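# Place three plates into matching gray tray pockets

## Task

Get each of the three plates into the gray tray, seated fully down in the pocket sized for it, with every plate staying there on its own (not held by the robot), and finish with both suction cups released and the arms moved away.

## Robot and tools

Robot: two arms, left_arm and right_arm, each ending in a vacuum suction cup instead of fingers. The names are labels only; left_arm sits on the +y side. The controlled point of each arm is the cup point: the middle of the cup rim when nothing touches it. The cup points along that point's own +z axis. About 7 cm behind the rim the tool widens (body and wrist camera stick out up to roughly 8 cm sideways), so leave room around it.

Frame: one shared scene frame for everything. Origin on the table surface midway between the arms, +x out over the table, +z up. Positions are metres; orientations are quaternions written w first (qw, qx, qy, qz). Printed cup positions can be a little off, especially with the arm stretched far.

The 16-number row: every motion call uses one row of 16 plain numbers covering both arms, even if only one moves. Order: left x, y, z, qw, qx, qy, qz, left suction, then right x, y, z, qw, qx, qy, qz, right suction. The x, y, z and quaternion are an absolute target pose for that cup point in the scene frame, not an offset. Suction is in [-1, 1]: 1 means full vacuum (about 55 kPa under ambient), smaller values a proportion of that, and 0.05 or less means off. Suction is remembered, and a 0 you send is obeyed, so repeat the current value to leave it alone. To hold an arm still, resend its whole last reported pose; to keep an orientation, resend the same quaternion every time rather than copying a drifted reading.

Tools:
- execute_actions(actions): a list of actions; each action is a list of up to 15 rows, each row run for one 1/30 s step; if fewer than 15 rows, the last row repeats to fill. An empty list just reports state and images. Any target more than 0.6 m from that cup point's position at action start, along any of its own axes, gets the action refused for both arms; a malformed action, or a first action failing that test against the latest state, rejects the whole call.
- move(target, speed, blocking): target is one 16-number row; each cup point travels in a straight line toward its pose, both paths finishing together, duration 0.5 to 10 s (cut off at 10 s). speed is the path's top speed in m/s, 0.002 to 0.5, default 0.25; rotation capped at twice that in rad/s. Suction values are applied at the start. Paths ignore obstacles and the other arm; the real cup lags, wanders and may exceed speed when nearly straight-armed. blocking=false returns after 0.5 s while motion continues; then only wait or stop are accepted until a result shows it ended.
- wait(seconds): 0 to 10; arms keep their last command; returns early if a running move finishes.
- stop(): brakes a running move; fast arms need more room. Suction continues.
- zoom_image(camera, region): enlarged crop of the latest image; camera is cam_head_left, cam_head_right, cam_left_wrist or cam_right_wrist; region [x0, y0, x1, y1] pixels from top-left, max 504x504. Head images are 896x504, wrist images 504x504 (fisheye).
- finished_scene(scene): ends the current scene by its number; irreversible; the result says whether the goal was met and gives the next task. Replying without any tool call also ends things.

Controller behaviour: each step the commanded pose is clamped to within 70 mm and 16 degrees of the measured one, then solved by damped inverse kinematics, favouring position over orientation. A distant pose may need several actions; after an action the arm coasts at most to its last clamped pose. Elbows never fully straighten.

Reading results: the state line left_arm: … | right_arm: … gives each cup point's position and quaternion. Hand target lines show what each arm is currently being driven toward. pose unreachable means the clearance check altered or blocked that arm's command. A move adds a move: line with its ending (done, off_target, moving, held, fault) plus each cup point's distance from target; if only one arm is named, the other finished fine. held means a check blocked the final step; limits=paced means the sent pose was clipped; limits=held means some steps were blocked along the way and the arm may then jump faster than speed. suction_measured is the vacuum achieved; part_present goes to 1 at 0.50 and back to 0 below 0.45. MOTOR HOT appears from 60 °C; at 75 °C an OVER-TEMPERATURE FAULT lets the arm sag while it cools.

Picking and placing: switch suction on and press the 29 mm rim squarely onto a flat, smooth patch of the plate so it seals all round; edges, holes or seams under the rim leak and the reading stays low. Sealed vacuum settles up to 0.15 below the command and may dip 0.04 before the pump resumes. Under vacuum the cup compresses, so the plate rides up to about 10 mm nearer the tool. Vacuum can lift a plate even without moving. To release, set the plate down on its support first, then turn suction off, and lift at least 15 mm before assuming it is free. If the cup grabs the table, switch suction off to free it.

Avoid: dropping plates or pushing anything off the table (that ends the scene), letting the arms collide or shove each other, fast or deep pushes into contact (impact grows with speed and with how far the target lies beyond the contact), and joint overloads. Load limits are 48 N m for waist, shoulder, upper arm roll and elbow, 30.2 N m for forearm roll, wrist pitch and wrist roll; hitting one halts that arm for 10 s and skips the rest of the call. Long holding heats motors. Loose objects may occasionally get nudged by outside disturbances, so check that plates remain seated before finishing.

Each tool is called after ">>>" in YAML: its name, and indented under it one key for each argument.

## Session

>>> execute_actions:
  actions: []

Scene clock: 0.00 s.
left_arm: end_effector_position=(+0.4965, +0.3271, +0.2067) suction_measured=0.00 part_present=0 end_effector_quat_wxyz=(-0.000, -0.229, +0.974, -0.001) | right_arm: end_effector_position=(+0.3957, -0.3616, +0.2058) suction_measured=0.00 part_present=0 end_effector_quat_wxyz=(-0.002, +0.259, +0.966, -0.002)
Joint positions: left_arm=[-0.053  0.435  0.003  1.655  0.001  1.052 -2.674] | right_arm=[-0.054  0.434 -0.002  1.659  0.003  1.053  2.562]
Joint velocities: left_arm=[-0.001 -0.001 -0.     0.    -0.001 -0.    -0.001] | right_arm=[-0.     0.     0.    -0.     0.    -0.001 -0.   ]
Motor temperatures (°C, as the motors report them): left_arm=[29 25 24 23 30 33 35] | right_arm=[28 25 24 26 32 31 34]
Hand target (left_arm): +0.497, +0.327, +0.207; -0.000, -0.229, +0.974, -0.001
Hand target (right_arm): +0.396, -0.362, +0.206; -0.002, +0.259, +0.966, -0.002

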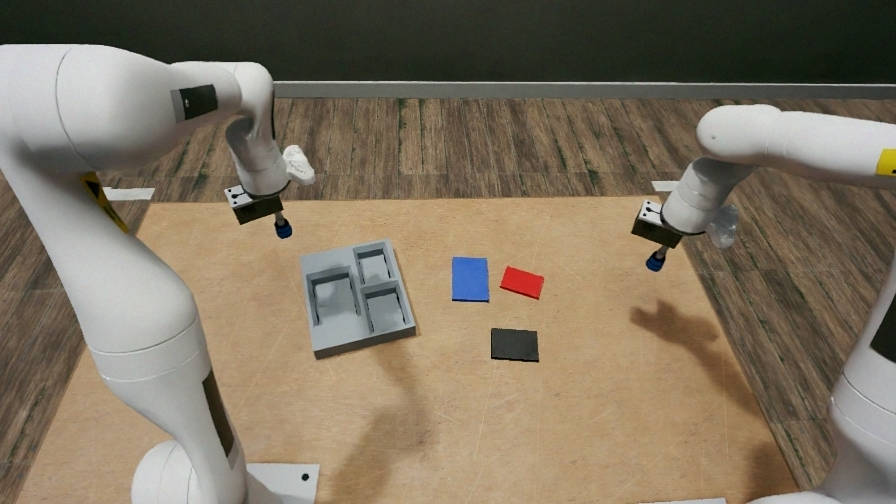

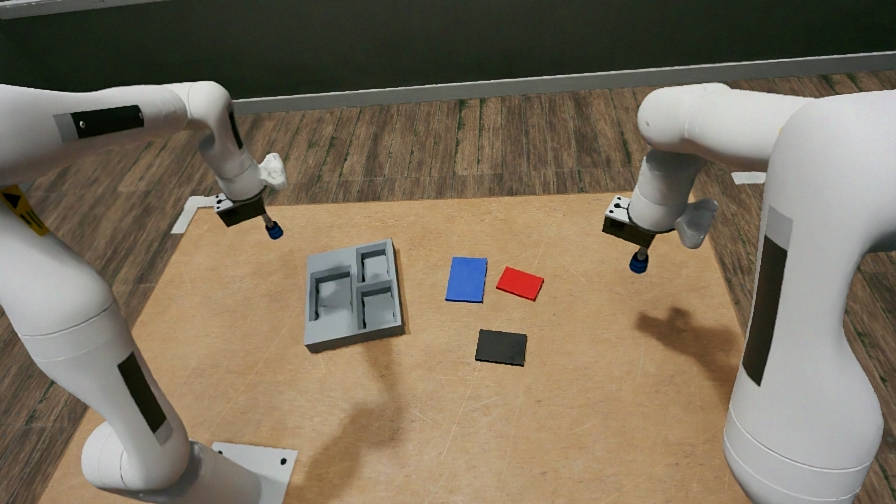

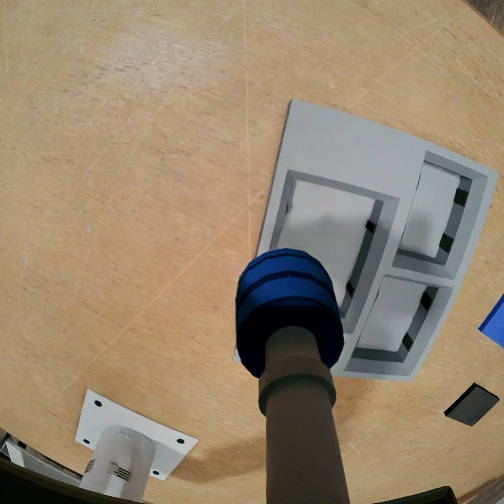

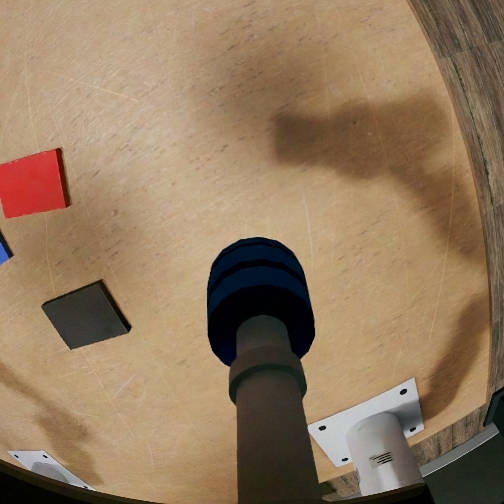

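>>> zoom_image:
  camera: "cam_head_left"
  region: [280, 220, 440, 380]

>>> zoom_image:
  camera: "cam_head_left"
  region: [430, 240, 570, 380]

>>> zoom_image:
  camera: "cam_head_right"
  region: [280, 220, 440, 380]

>>> zoom_image:
  camera: "cam_head_right"
  region: [430, 240, 570, 380]

>>> zoom_image:
  camera: "cam_left_wrist"
  region: [204, 80, 504, 400]

Region (280, 220, 440, 380) of cam_head_left's 896x504 image, scaled by 3.150, with more detail than that image has.

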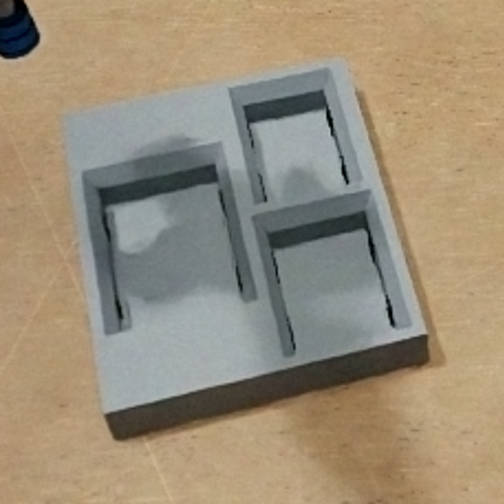

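Region (430, 240, 570, 380) of cam_head_left's 896x504 image, scaled by 3.600, with more detail than that image has.

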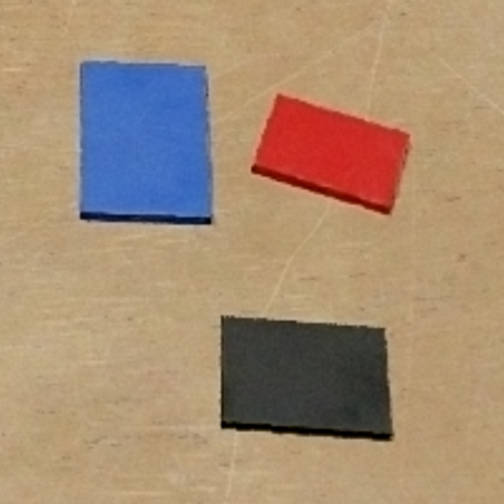

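Region (280, 220, 440, 380) of cam_head_right's 896x504 image, scaled by 3.150, with more detail than that image has.

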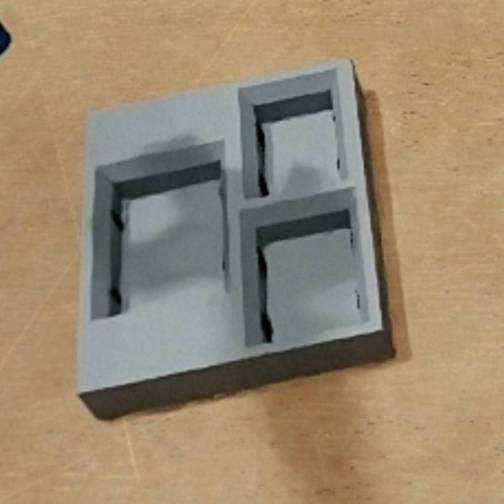

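Region (430, 240, 570, 380) of cam_head_right's 896x504 image, scaled by 3.600, with more detail than that image has.

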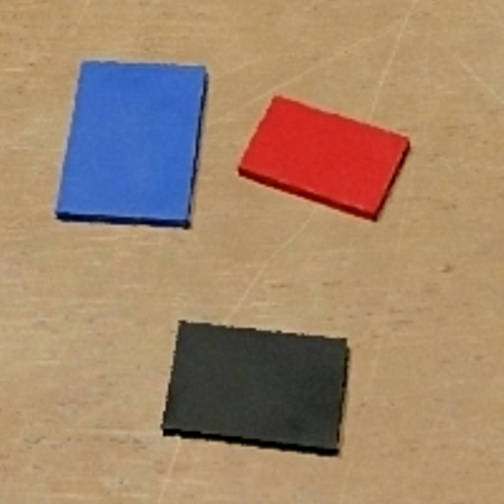

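Region (204, 80, 504, 400) of cam_left_wrist's 504x504 image, scaled by 1.575, with more detail than that image has; it fills the left 472 columns of this view, and the rest is white.

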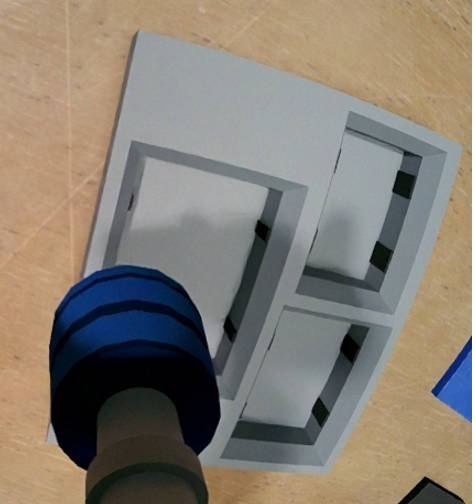

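>>> move:
  target: [0.519,-0.047,0.09,0,0.0366,0.9993,0,0,0.34,-0.46,0.21,-0.002,0.259,0.966,-0.002,0]
  speed: 0.4

Scene clock: 121.73 s.
left_arm: end_effector_position=(+0.5168, -0.0471, +0.0901) suction_measured=0.00 part_present=0 end_effector_quat_wxyz=(-0.001, +0.036, +0.999, -0.001) | right_arm: end_effector_position=(+0.3399, -0.4597, +0.2101) suction_measured=0.00 part_present=0 end_effector_quat_wxyz=(-0.002, +0.259, +0.966, -0.002)
Joint positions: left_arm=[ 0.528  0.939  0.18   1.11  -0.16   1.106 -2.449] | right_arm=[ 0.154  0.34   0.038  1.794 -0.012  1.013  2.816]
Joint velocities: left_arm=[ 0.003  0.008  0.001 -0.005 -0.     0.001  0.002] | right_arm=[ 0.    -0.     0.     0.    -0.    -0.001  0.   ]
Motor temperatures (°C, as the motors report them): left_arm=[29 27 24 24 30 33 35] | right_arm=[28 27 24 26 32 31 34]
Hand target (left_arm): +0.517, -0.047, +0.090; -0.001, +0.036, +0.999, -0.000
Hand target (right_arm): +0.340, -0.460, +0.210; -0.002, +0.259, +0.966, -0.002
Off the commanded pose (left_arm): 0.002 m, 0 deg.
Off the commanded pose (right_arm): 0.000 m, 0 deg.
move: done; limits=paced
camera_calibration (this result's frames):
cam_left_wrist: T_world_to_cam=[[-0.0970298, -0.994974, -0.0247572, 0.0171675], [-0.937192, 0.0829647, 0.338805, 0.471874], [-0.335048, 0.0560764, -0.940531, 0.358676], [0, 0, 0, 1]] pos_world=[0.564075, -0.0421809, 0.177898]
cam_right_wrist: T_world_to_cam=[[-0.462041, -0.886302, 0.0314128, -0.255537], [-0.815669, 0.43859, 0.377258, 0.40866], [-0.348142, 0.148686, -0.925575, 0.480899], [0, 0, 0, 1]] pos_world=[0.382684, -0.47722, 0.298965]

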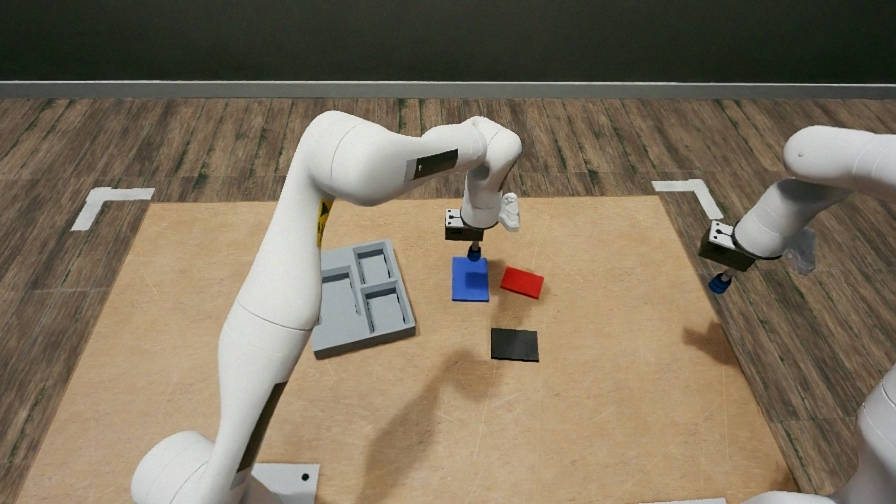

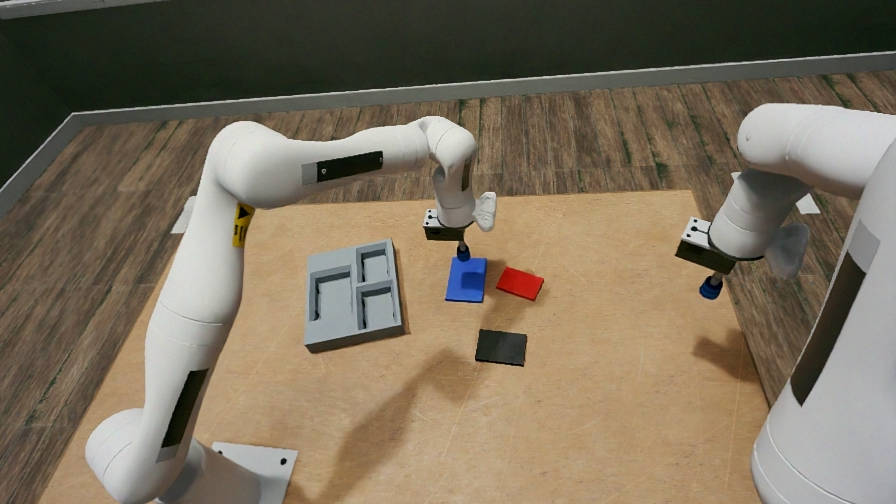

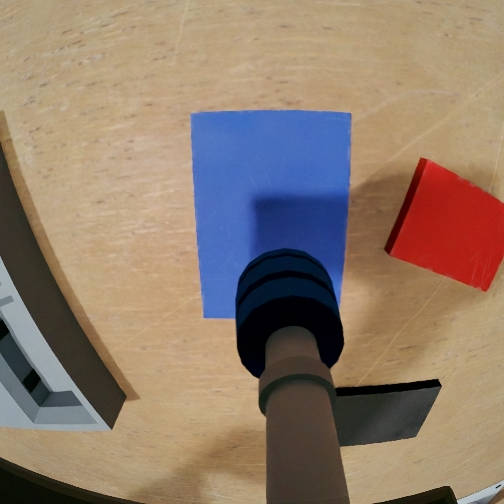

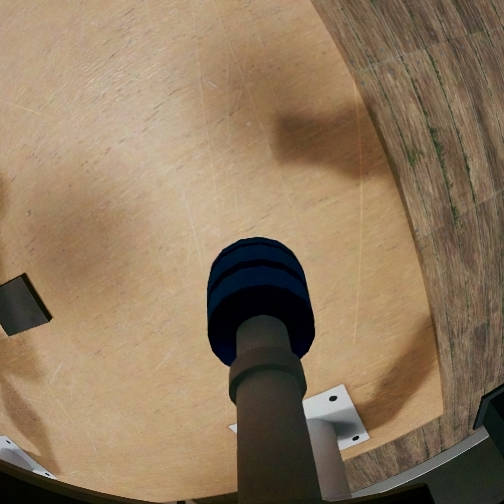

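>>> move:
  target: [0.518,-0.0455,0.006,0,0.0393,0.9992,0,1,0.34,-0.46,0.21,-0.002,0.259,0.966,-0.002,0]
  speed: 0.15

Scene clock: 139.93 s.
left_arm: end_effector_position=(+0.5176, -0.0453, +0.0056) suction_measured=0.40 part_present=0 end_effector_quat_wxyz=(-0.000, +0.039, +0.999, +0.000) | right_arm: end_effector_position=(+0.3400, -0.4600, +0.2100) suction_measured=0.00 part_present=0 end_effector_quat_wxyz=(-0.002, +0.259, +0.966, -0.002)
Joint positions: left_arm=[ 0.531  1.054  0.164  1.16  -0.176  0.942 -2.445] | right_arm=[ 0.154  0.34   0.038  1.794 -0.011  1.012  2.816]
Joint velocities: left_arm=[ 0.     0.004 -0.001 -0.001 -0.001 -0.001 -0.003] | right_arm=[-0.     0.     0.     0.     0.     0.001 -0.001]
Motor temperatures (°C, as the motors report them): left_arm=[29 27 24 24 30 33 35] | right_arm=[28 27 24 26 32 31 34]
Hand target (left_arm): +0.518, -0.045, +0.006; -0.000, +0.039, +0.999, -0.000
Hand target (right_arm): +0.340, -0.460, +0.210; -0.002, +0.259, +0.966, -0.002
Off the commanded pose (left_arm): 0.001 m, 0 deg.
Off the commanded pose (right_arm): 0.000 m, 0 deg.
move: done
camera_calibration (this result's frames):
cam_left_wrist: T_world_to_cam=[[-0.103398, -0.994284, -0.0266193, 0.0203492], [-0.936984, 0.0883898, 0.338007, 0.501247], [-0.333722, 0.059891, -0.940767, 0.278832], [0, 0, 0, 1]] pos_world=[0.564816, -0.0407717, 0.0934322]
cam_right_wrist: T_world_to_cam=[[-0.462223, -0.886187, 0.0319709, -0.255742], [-0.815792, 0.439086, 0.376415, 0.4094], [-0.347612, 0.147906, -0.925899, 0.480437], [0, 0, 0, 1]] pos_world=[0.382781, -0.477457, 0.298909]

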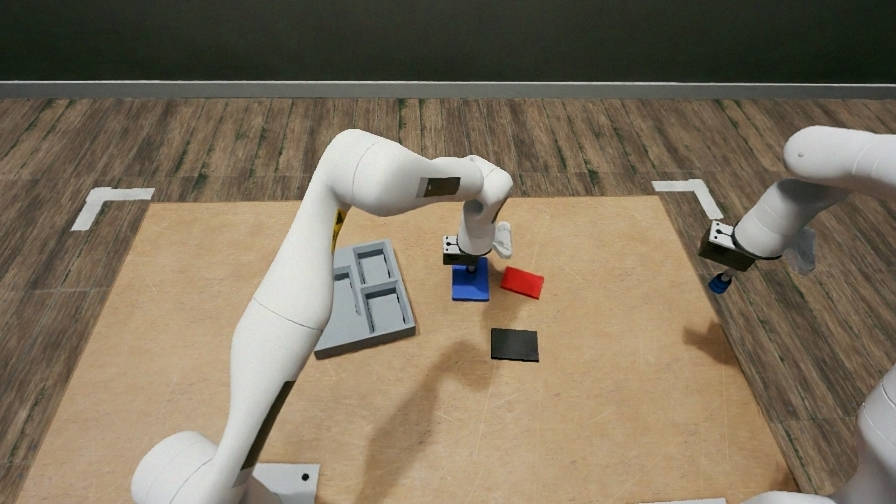

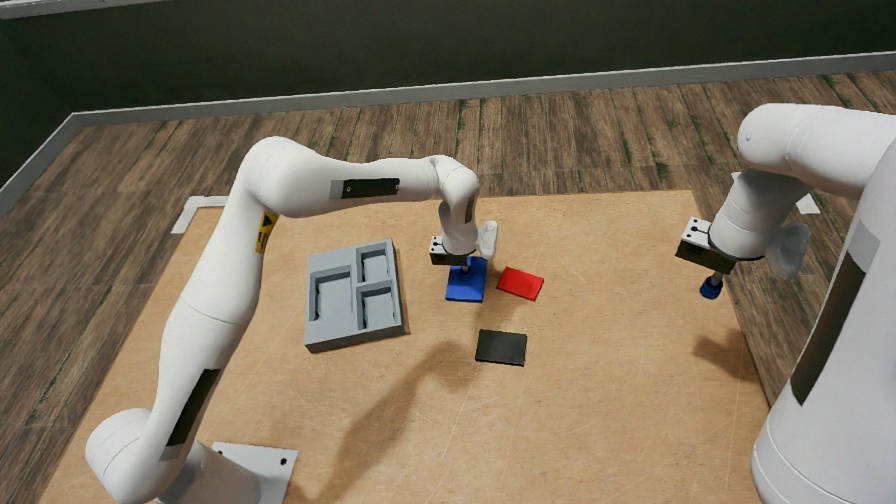

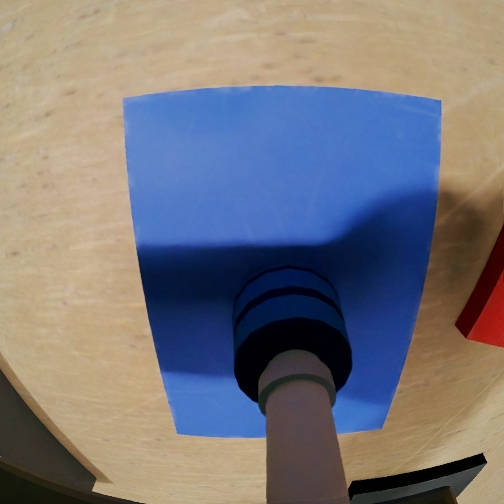

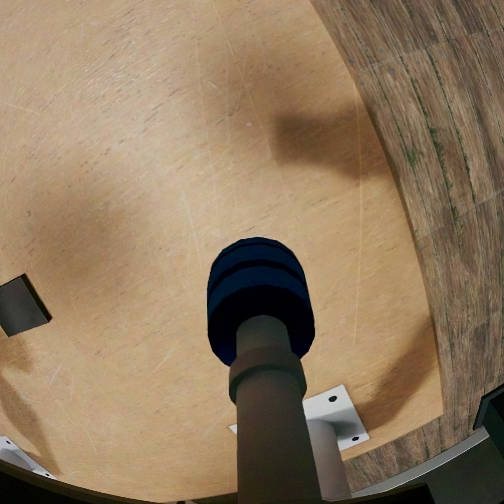

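>>> execute_actions:
  actions:
    - [[0.518,-0.0455,0.0065,0,0.0393,0.9992,0,1,0.34,-0.46,0.21,-0.002,0.259,0.966,-0.002,0],[0.518,-0.0455,0.008,0,0.0393,0.9992,0,1,0.34,-0.46,0.21,-0.002,0.259,0.966,-0.002,0],[0.518,-0.0455,0.0104,0,0.0393,0.9992,0,1,0.34,-0.46,0.21,-0.002,0.259,0.966,-0.002,0],[0.518,-0.0455,0.0136,0,0.0393,0.9992,0,1,0.34,-0.46,0.21,-0.002,0.259,0.966,-0.002,0],[0.518,-0.0455,0.0176,0,0.0393,0.9992,0,1,0.34,-0.46,0.21,-0.002,0.259,0.966,-0.002,0],[0.5179,-0.045,0.0221,0,0.039,0.9992,0,1,0.34,-0.46,0.21,-0.002,0.259,0.966,-0.002,0],[0.5176,-0.0434,0.0269,0,0.0382,0.9993,0,1,0.34,-0.46,0.21,-0.002,0.259,0.966,-0.002,0],[0.5172,-0.0408,0.032,0,0.0369,0.9993,0,1,0.34,-0.46,0.21,-0.002,0.259,0.966,-0.002,0],[0.5166,-0.0372,0.0371,0,0.035,0.9994,0,1,0.34,-0.46,0.21,-0.002,0.259,0.966,-0.002,0],[0.5158,-0.0327,0.0419,0,0.0326,0.9995,0,1,0.34,-0.46,0.21,-0.002,0.259,0.966,-0.002,0],[0.5149,-0.0271,0.0464,0,0.0297,0.9996,0,1,0.34,-0.46,0.21,-0.002,0.259,0.966,-0.002,0],[0.5138,-0.0207,0.0504,0,0.0264,0.9997,0,1,0.34,-0.46,0.21,-0.002,0.259,0.966,-0.002,0],[0.5126,-0.0134,0.0536,0,0.0226,0.9997,0,1,0.34,-0.46,0.21,-0.002,0.259,0.966,-0.002,0],[0.5112,-0.0052,0.056,0,0.0183,0.9998,0,1,0.34,-0.46,0.21,-0.002,0.259,0.966,-0.002,0],[0.5097,0.0037,0.058,0,0.0137,0.9999,0,1,0.34,-0.46,0.21,-0.002,0.259,0.966,-0.002,0]]
    - [[0.5081,0.0133,0.0595,0,0.0087,1,0,1,0.34,-0.46,0.21,-0.002,0.259,0.966,-0.002,0],[0.5063,0.0236,0.0605,0,0.0034,1,0,1,0.34,-0.46,0.21,-0.002,0.259,0.966,-0.002,0],[0.5045,0.0344,0.061,0,-0.0023,1,0,1,0.34,-0.46,0.21,-0.002,0.259,0.966,-0.002,0],[0.5026,0.0458,0.061,0,-0.0082,1,0,1,0.34,-0.46,0.21,-0.002,0.259,0.966,-0.002,0],[0.5006,0.0575,0.061,0,-0.0143,0.9999,0,1,0.34,-0.46,0.21,-0.002,0.259,0.966,-0.002,0],[0.4986,0.0696,0.061,0,-0.0205,0.9998,0,1,0.34,-0.46,0.21,-0.002,0.259,0.966,-0.002,0],[0.4965,0.0819,0.061,0,-0.0269,0.9996,0,1,0.34,-0.46,0.21,-0.002,0.259,0.966,-0.002,0],[0.4944,0.0944,0.061,0,-0.0334,0.9994,0,1,0.34,-0.46,0.21,-0.002,0.259,0.966,-0.002,0],[0.4923,0.107,0.061,0,-0.04,0.9992,0,1,0.34,-0.46,0.21,-0.002,0.259,0.966,-0.002,0],[0.4901,0.1196,0.061,0,-0.0466,0.9989,0,1,0.34,-0.46,0.21,-0.002,0.259,0.966,-0.002,0],[0.488,0.1321,0.061,0,-0.0531,0.9986,0,1,0.34,-0.46,0.21,-0.002,0.259,0.966,-0.002,0],[0.4859,0.1444,0.061,0,-0.0595,0.9982,0,1,0.34,-0.46,0.21,-0.002,0.259,0.966,-0.002,0],[0.4839,0.1565,0.061,0,-0.0657,0.9978,0,1,0.34,-0.46,0.21,-0.002,0.259,0.966,-0.002,0],[0.4819,0.1682,0.061,0,-0.0718,0.9974,0,1,0.34,-0.46,0.21,-0.002,0.259,0.966,-0.002,0],[0.48,0.1796,0.061,0,-0.0777,0.997,0,1,0.34,-0.46,0.21,-0.002,0.259,0.966,-0.002,0]]
    - [[0.4782,0.1904,0.061,0,-0.0834,0.9965,0,1,0.34,-0.46,0.21,-0.002,0.259,0.966,-0.002,0],[0.4764,0.2007,0.061,0,-0.0887,0.9961,0,1,0.34,-0.46,0.21,-0.002,0.259,0.966,-0.002,0],[0.4748,0.2103,0.0608,0,-0.0937,0.9956,0,1,0.34,-0.46,0.21,-0.002,0.259,0.966,-0.002,0],[0.4733,0.2192,0.0605,0,-0.0983,0.9952,0,1,0.34,-0.46,0.21,-0.002,0.259,0.966,-0.002,0],[0.4719,0.2274,0.06,0,-0.1026,0.9947,0,1,0.34,-0.46,0.21,-0.002,0.259,0.966,-0.002,0],[0.4707,0.2347,0.0594,0,-0.1064,0.9943,0,1,0.34,-0.46,0.21,-0.002,0.259,0.966,-0.002,0],[0.4696,0.2411,0.0587,0,-0.1097,0.994,0,1,0.34,-0.46,0.21,-0.002,0.259,0.966,-0.002,0],[0.4687,0.2467,0.058,0,-0.1126,0.9936,0,1,0.34,-0.46,0.21,-0.002,0.259,0.966,-0.002,0],[0.4679,0.2512,0.0572,0,-0.115,0.9934,0,1,0.34,-0.46,0.21,-0.002,0.259,0.966,-0.002,0],[0.4673,0.2548,0.0564,0,-0.1169,0.9931,0,1,0.34,-0.46,0.21,-0.002,0.259,0.966,-0.002,0],[0.4669,0.2574,0.0557,0,-0.1182,0.993,0,1,0.34,-0.46,0.21,-0.002,0.259,0.966,-0.002,0],[0.4666,0.259,0.0552,0,-0.119,0.9929,0,1,0.34,-0.46,0.21,-0.002,0.259,0.966,-0.002,0],[0.4665,0.2595,0.055,0,-0.1193,0.9929,0,1,0.34,-0.46,0.21,-0.002,0.259,0.966,-0.002,0]]

>>> wait:
  seconds: 0.4

Scene clock: 261.43 s.
left_arm: end_effector_position=(+0.4668, +0.2535, +0.0549) suction_measured=1.00 part_present=1 end_effector_quat_wxyz=(-0.001, -0.116, +0.993, +0.003) | right_arm: end_effector_position=(+0.3400, -0.4600, +0.2100) suction_measured=0.00 part_present=0 end_effector_quat_wxyz=(-0.002, +0.259, +0.966, -0.002)
Joint positions: left_arm=[ 0.067  0.657  0.087  1.892 -0.104  0.602 -2.629] | right_arm=[ 0.154  0.34   0.038  1.794 -0.011  1.012  2.816]
Joint velocities: left_arm=[-0.228 -0.036  0.021  0.134  0.03  -0.143 -0.185] | right_arm=[-0.     0.    -0.001  0.    -0.     0.    -0.001]
Motor temperatures (°C, as the motors report them): left_arm=[29 29 24 24 30 33 35] | right_arm=[28 27 24 26 32 31 34]
Hand target (left_arm): +0.467, +0.260, +0.055; +0.001, -0.119, +0.993, +0.001
Hand target (right_arm): +0.340, -0.460, +0.210; -0.002, +0.259, +0.966, -0.002
Off the commanded pose (left_arm): 0.006 m, 1 deg.
Off the commanded pose (right_arm): 0.000 m, 0 deg.
camera_calibration (this result's frames):
cam_left_wrist: T_world_to_cam=[[0.206331, -0.977927, -0.03297, 0.165109], [-0.918243, -0.205158, 0.338734, 0.47622], [-0.338021, -0.0396168, -0.940304, 0.317594], [0, 0, 0, 1]] pos_world=[0.510572, 0.271747, 0.142767]
cam_right_wrist: T_world_to_cam=[[-0.462223, -0.886187, 0.0319726, -0.255743], [-0.815791, 0.439086, 0.376415, 0.409401], [-0.347612, 0.147905, -0.925899, 0.480437], [0, 0, 0, 1]] pos_world=[0.382781, -0.477457, 0.298909]

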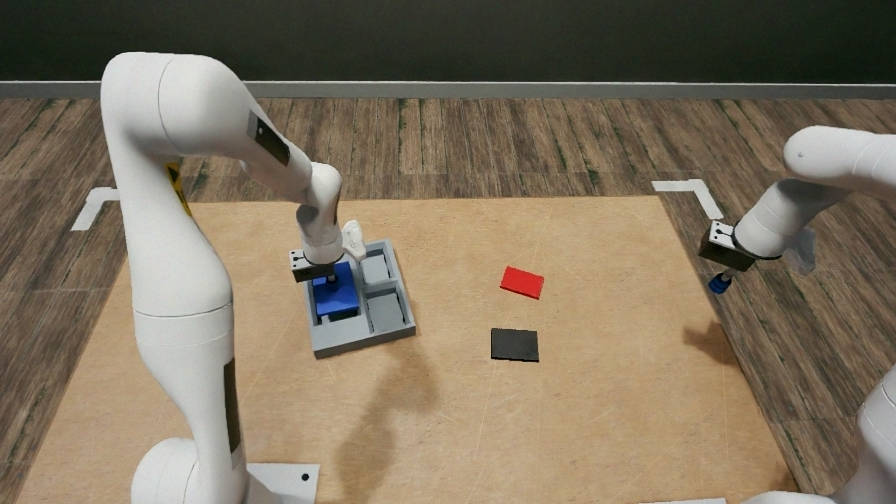

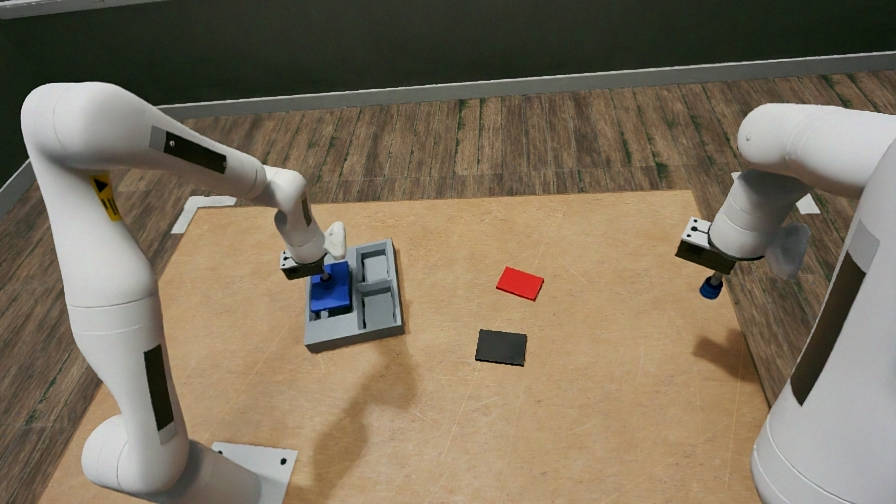

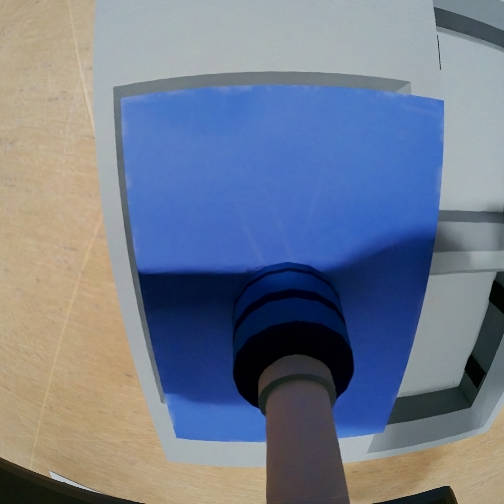

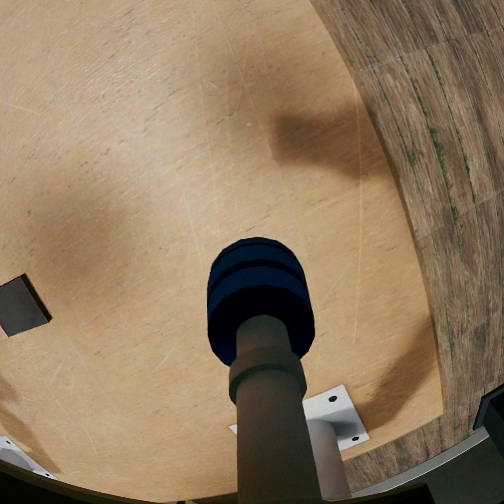

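Scene clock: 261.83 s.
left_arm: end_effector_position=(+0.4673, +0.2594, +0.0551) suction_measured=0.99 part_present=1 end_effector_quat_wxyz=(+0.000, -0.119, +0.993, +0.001) | right_arm: end_effector_position=(+0.3400, -0.4600, +0.2100) suction_measured=0.00 part_present=0 end_effector_quat_wxyz=(-0.002, +0.259, +0.966, -0.002)
Joint positions: left_arm=[ 0.048  0.653  0.091  1.9   -0.101  0.592 -2.642] | right_arm=[ 0.154  0.34   0.038  1.794 -0.011  1.012  2.816]
Joint velocities: left_arm=[-0.005 -0.001 -0.001  0.     0.    -0.001 -0.001] | right_arm=[-0.     0.     0.    -0.    -0.    -0.001 -0.   ]
Motor temperatures (°C, as the motors report them): left_arm=[29 29 24 24 30 33 35] | right_arm=[28 27 24 26 32 31 34]
Hand target (left_arm): +0.467, +0.260, +0.055; +0.001, -0.119, +0.993, +0.001
Hand target (right_arm): +0.340, -0.460, +0.210; -0.002, +0.259, +0.966, -0.002
Off the commanded pose (left_arm): 0.001 m, 0 deg.
Off the commanded pose (right_arm): 0.000 m, 0 deg.
wait: 0.40 s; at rest by 0.33 s
camera_calibration (this result's frames):
cam_left_wrist: T_world_to_cam=[[0.211629, -0.976972, -0.0271889, 0.167731], [-0.918441, -0.208308, 0.336264, 0.478798], [-0.334184, -0.0461917, -0.941375, 0.3181], [0, 0, 0, 1]] pos_world=[0.510555, 0.278299, 0.143009]
cam_right_wrist: T_world_to_cam=[[-0.462223, -0.886187, 0.0319727, -0.255743], [-0.815791, 0.439086, 0.376414, 0.409401], [-0.347612, 0.147904, -0.9259, 0.480437], [0, 0, 0, 1]] pos_world=[0.382781, -0.477457, 0.298909]

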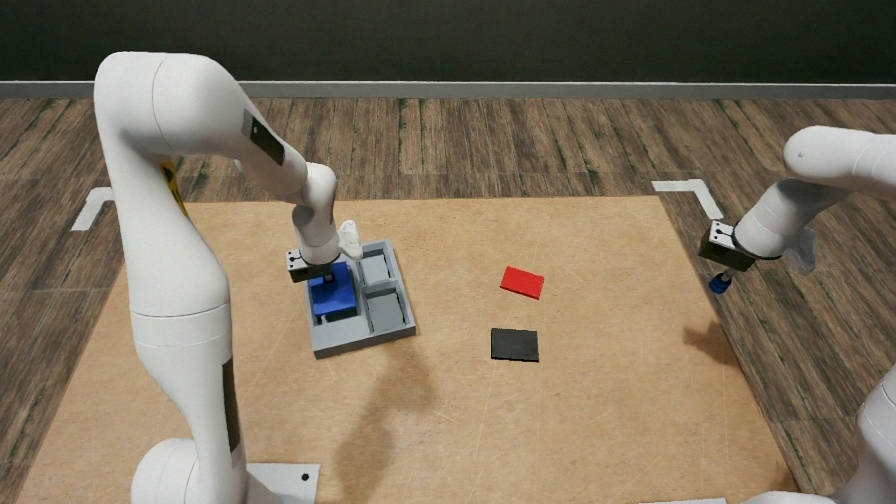

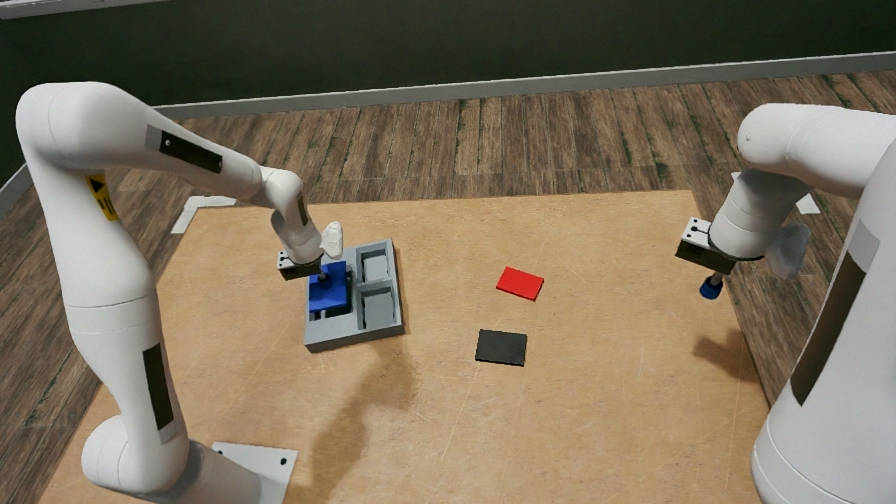

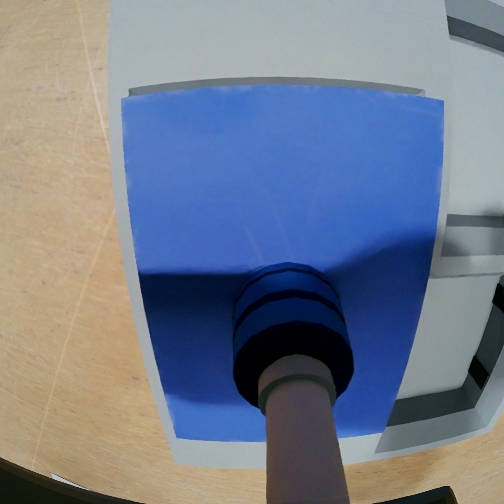

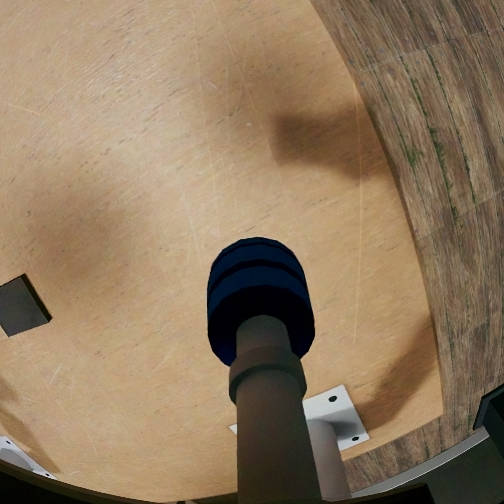

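>>> zoom_image:
  camera: "cam_left_wrist"
  region: [100, 60, 200, 130]

>>> zoom_image:
  camera: "cam_left_wrist"
  region: [370, 60, 470, 130]

Region (100, 60, 200, 130) of cam_left_wrist's 504x504 image, scaled by 5.040, with more detail than that image has; it fills the top 353 rows of this view, and the rest is white.

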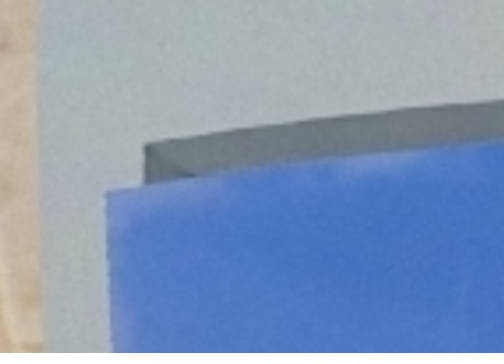

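Region (370, 60, 470, 130) of cam_left_wrist's 504x504 image, scaled by 5.040, with more detail than that image has; it fills the top 353 rows of this view, and the rest is white.

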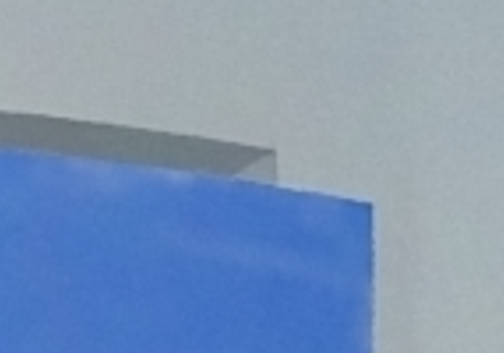

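>>> move:
  target: [0.4662,0.2592,0.016,0,-0.1193,0.9929,0,1,0.34,-0.46,0.21,-0.002,0.259,0.966,-0.002,0]
  speed: 0.07

Scene clock: 310.60 s.
left_arm: end_effector_position=(+0.4659, +0.2595, +0.0163) suction_measured=0.96 part_present=1 end_effector_quat_wxyz=(-0.000, -0.120, +0.993, +0.000) | right_arm: end_effector_position=(+0.3400, -0.4600, +0.2100) suction_measured=0.00 part_present=0 end_effector_quat_wxyz=(-0.002, +0.259, +0.966, -0.002)
Joint positions: left_arm=[ 0.057  0.735  0.077  1.92  -0.11   0.491 -2.634] | right_arm=[ 0.154  0.34   0.038  1.794 -0.011  1.012  2.816]
Joint velocities: left_arm=[ 0.     0.005 -0.001 -0.001  0.    -0.004  0.   ] | right_arm=[-0.     0.     0.    -0.    -0.     0.001 -0.001]
Motor temperatures (°C, as the motors report them): left_arm=[29 29 24 24 30 33 35] | right_arm=[28 27 24 26 32 31 34]
Hand target (left_arm): +0.466, +0.259, +0.016; -0.000, -0.119, +0.993, -0.000
Hand target (right_arm): +0.340, -0.460, +0.210; -0.002, +0.259, +0.966, -0.002
Off the commanded pose (left_arm): 0.001 m, 0 deg.
Off the commanded pose (right_arm): 0.000 m, 0 deg.
move: done
camera_calibration (this result's frames):
cam_left_wrist: T_world_to_cam=[[0.212472, -0.976805, -0.0266, 0.16663], [-0.917867, -0.208843, 0.337499, 0.490478], [-0.335226, -0.0472938, -0.94095, 0.281889], [0, 0, 0, 1]] pos_world=[0.509285, 0.27853, 0.10414]
cam_right_wrist: T_world_to_cam=[[-0.462223, -0.886187, 0.0319727, -0.255743], [-0.815791, 0.439086, 0.376414, 0.409401], [-0.347612, 0.147904, -0.9259, 0.480437], [0, 0, 0, 1]] pos_world=[0.382781, -0.477457, 0.298909]

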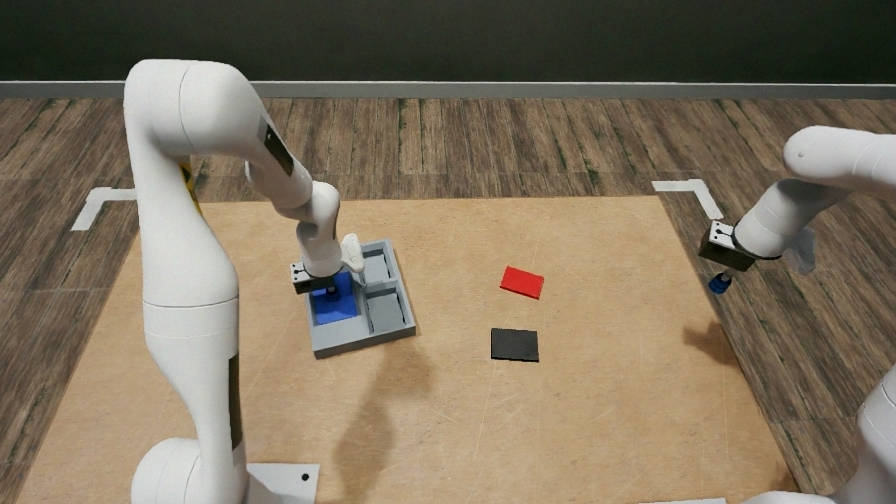

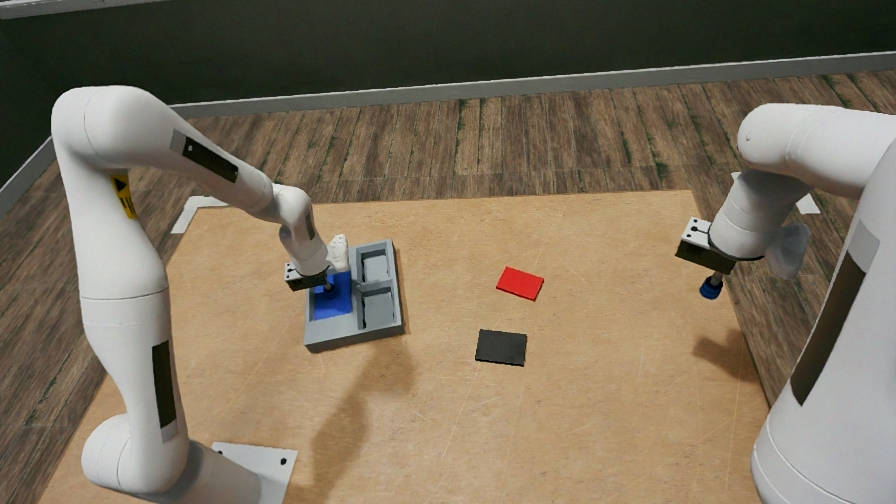

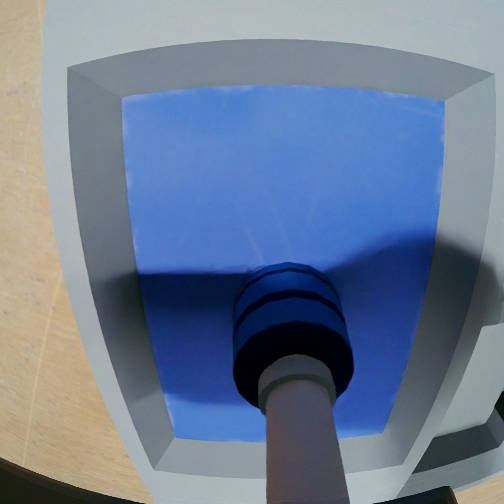

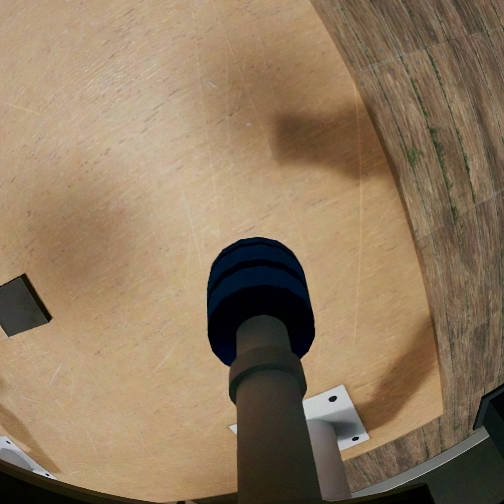

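>>> move:
  target: [0.4660,0.2594,0.007,0,-0.1193,0.9929,0,1,0.34,-0.46,0.21,-0.002,0.259,0.966,-0.002,0]
  speed: 0.03

Scene clock: 319.20 s.
left_arm: end_effector_position=(+0.4659, +0.2596, +0.0074) suction_measured=0.99 part_present=1 end_effector_quat_wxyz=(+0.000, -0.119, +0.993, +0.000) | right_arm: end_effector_position=(+0.3400, -0.4600, +0.2100) suction_measured=0.00 part_present=0 end_effector_quat_wxyz=(-0.002, +0.259, +0.966, -0.002)
Joint positions: left_arm=[ 0.059  0.755  0.074  1.923 -0.112  0.468 -2.632] | right_arm=[ 0.154  0.34   0.038  1.794 -0.011  1.012  2.816]
Joint velocities: left_arm=[ 0.001  0.005 -0.001  0.     0.    -0.004  0.001] | right_arm=[ 0.    -0.     0.001  0.    -0.     0.    -0.   ]
Motor temperatures (°C, as the motors report them): left_arm=[29 29 24 24 30 33 35] | right_arm=[28 27 24 26 32 31 34]
Hand target (left_arm): +0.466, +0.259, +0.007; -0.000, -0.119, +0.993, -0.000
Hand target (right_arm): +0.340, -0.460, +0.210; -0.002, +0.259, +0.966, -0.002
Off the commanded pose (left_arm): 0.000 m, 0 deg.
Off the commanded pose (right_arm): 0.000 m, 0 deg.
move: done
camera_calibration (this result's frames):
cam_left_wrist: T_world_to_cam=[[0.212169, -0.976876, -0.0264193, 0.166615], [-0.918045, -0.208511, 0.337218, 0.49344], [-0.334929, -0.047293, -0.941056, 0.273433], [0, 0, 0, 1]] pos_world=[0.50923, 0.278581, 0.0953213]
cam_right_wrist: T_world_to_cam=[[-0.462223, -0.886187, 0.0319726, -0.255743], [-0.815791, 0.439086, 0.376414, 0.409401], [-0.347612, 0.147904, -0.9259, 0.480437], [0, 0, 0, 1]] pos_world=[0.382781, -0.477457, 0.298909]

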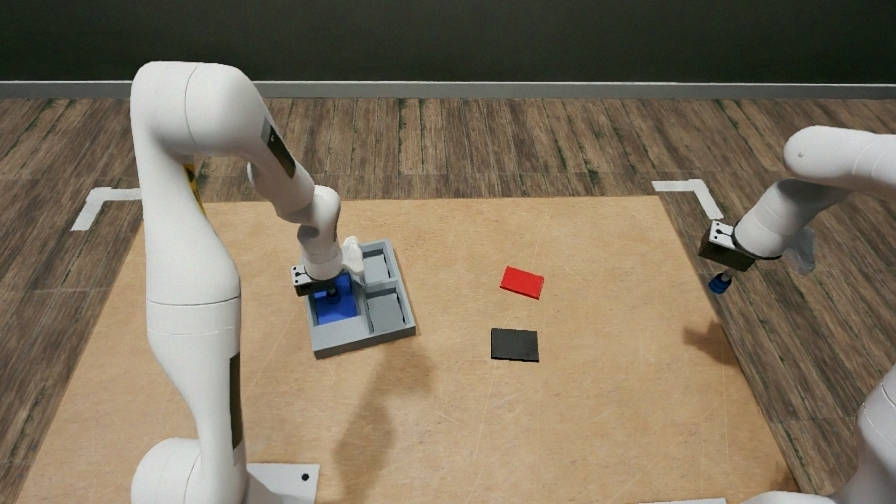

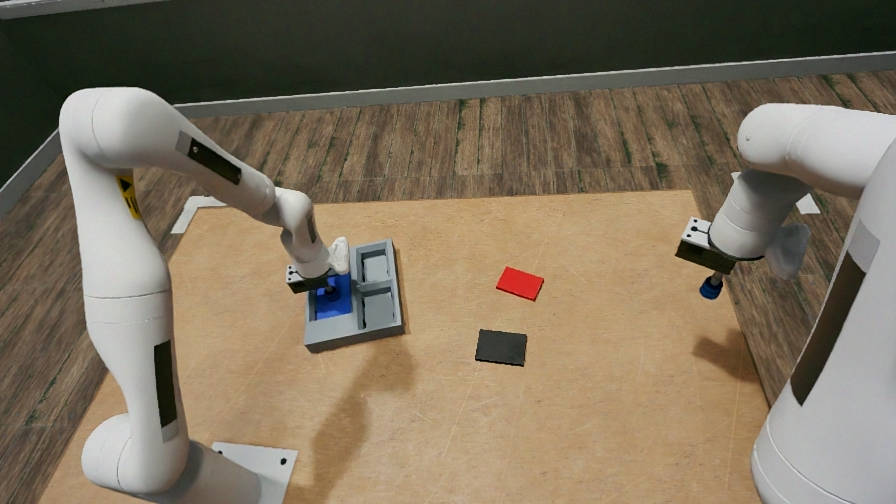

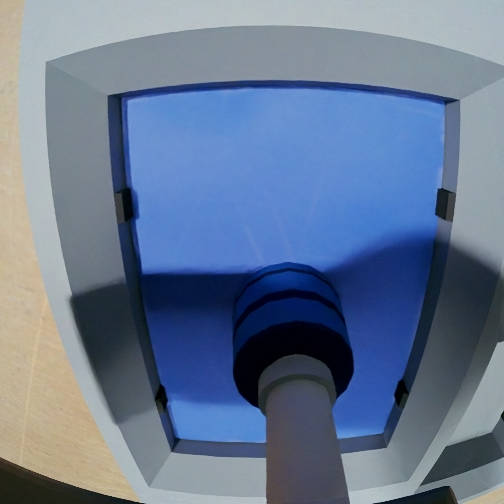

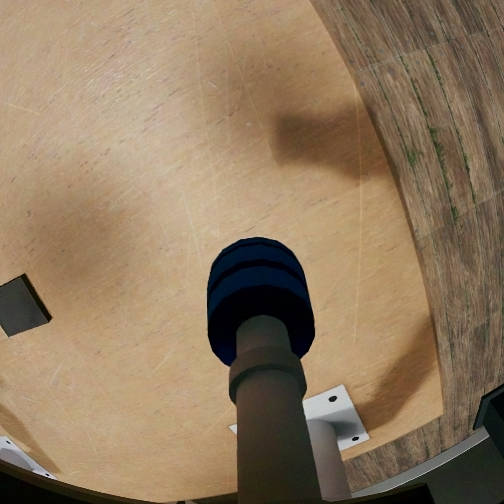

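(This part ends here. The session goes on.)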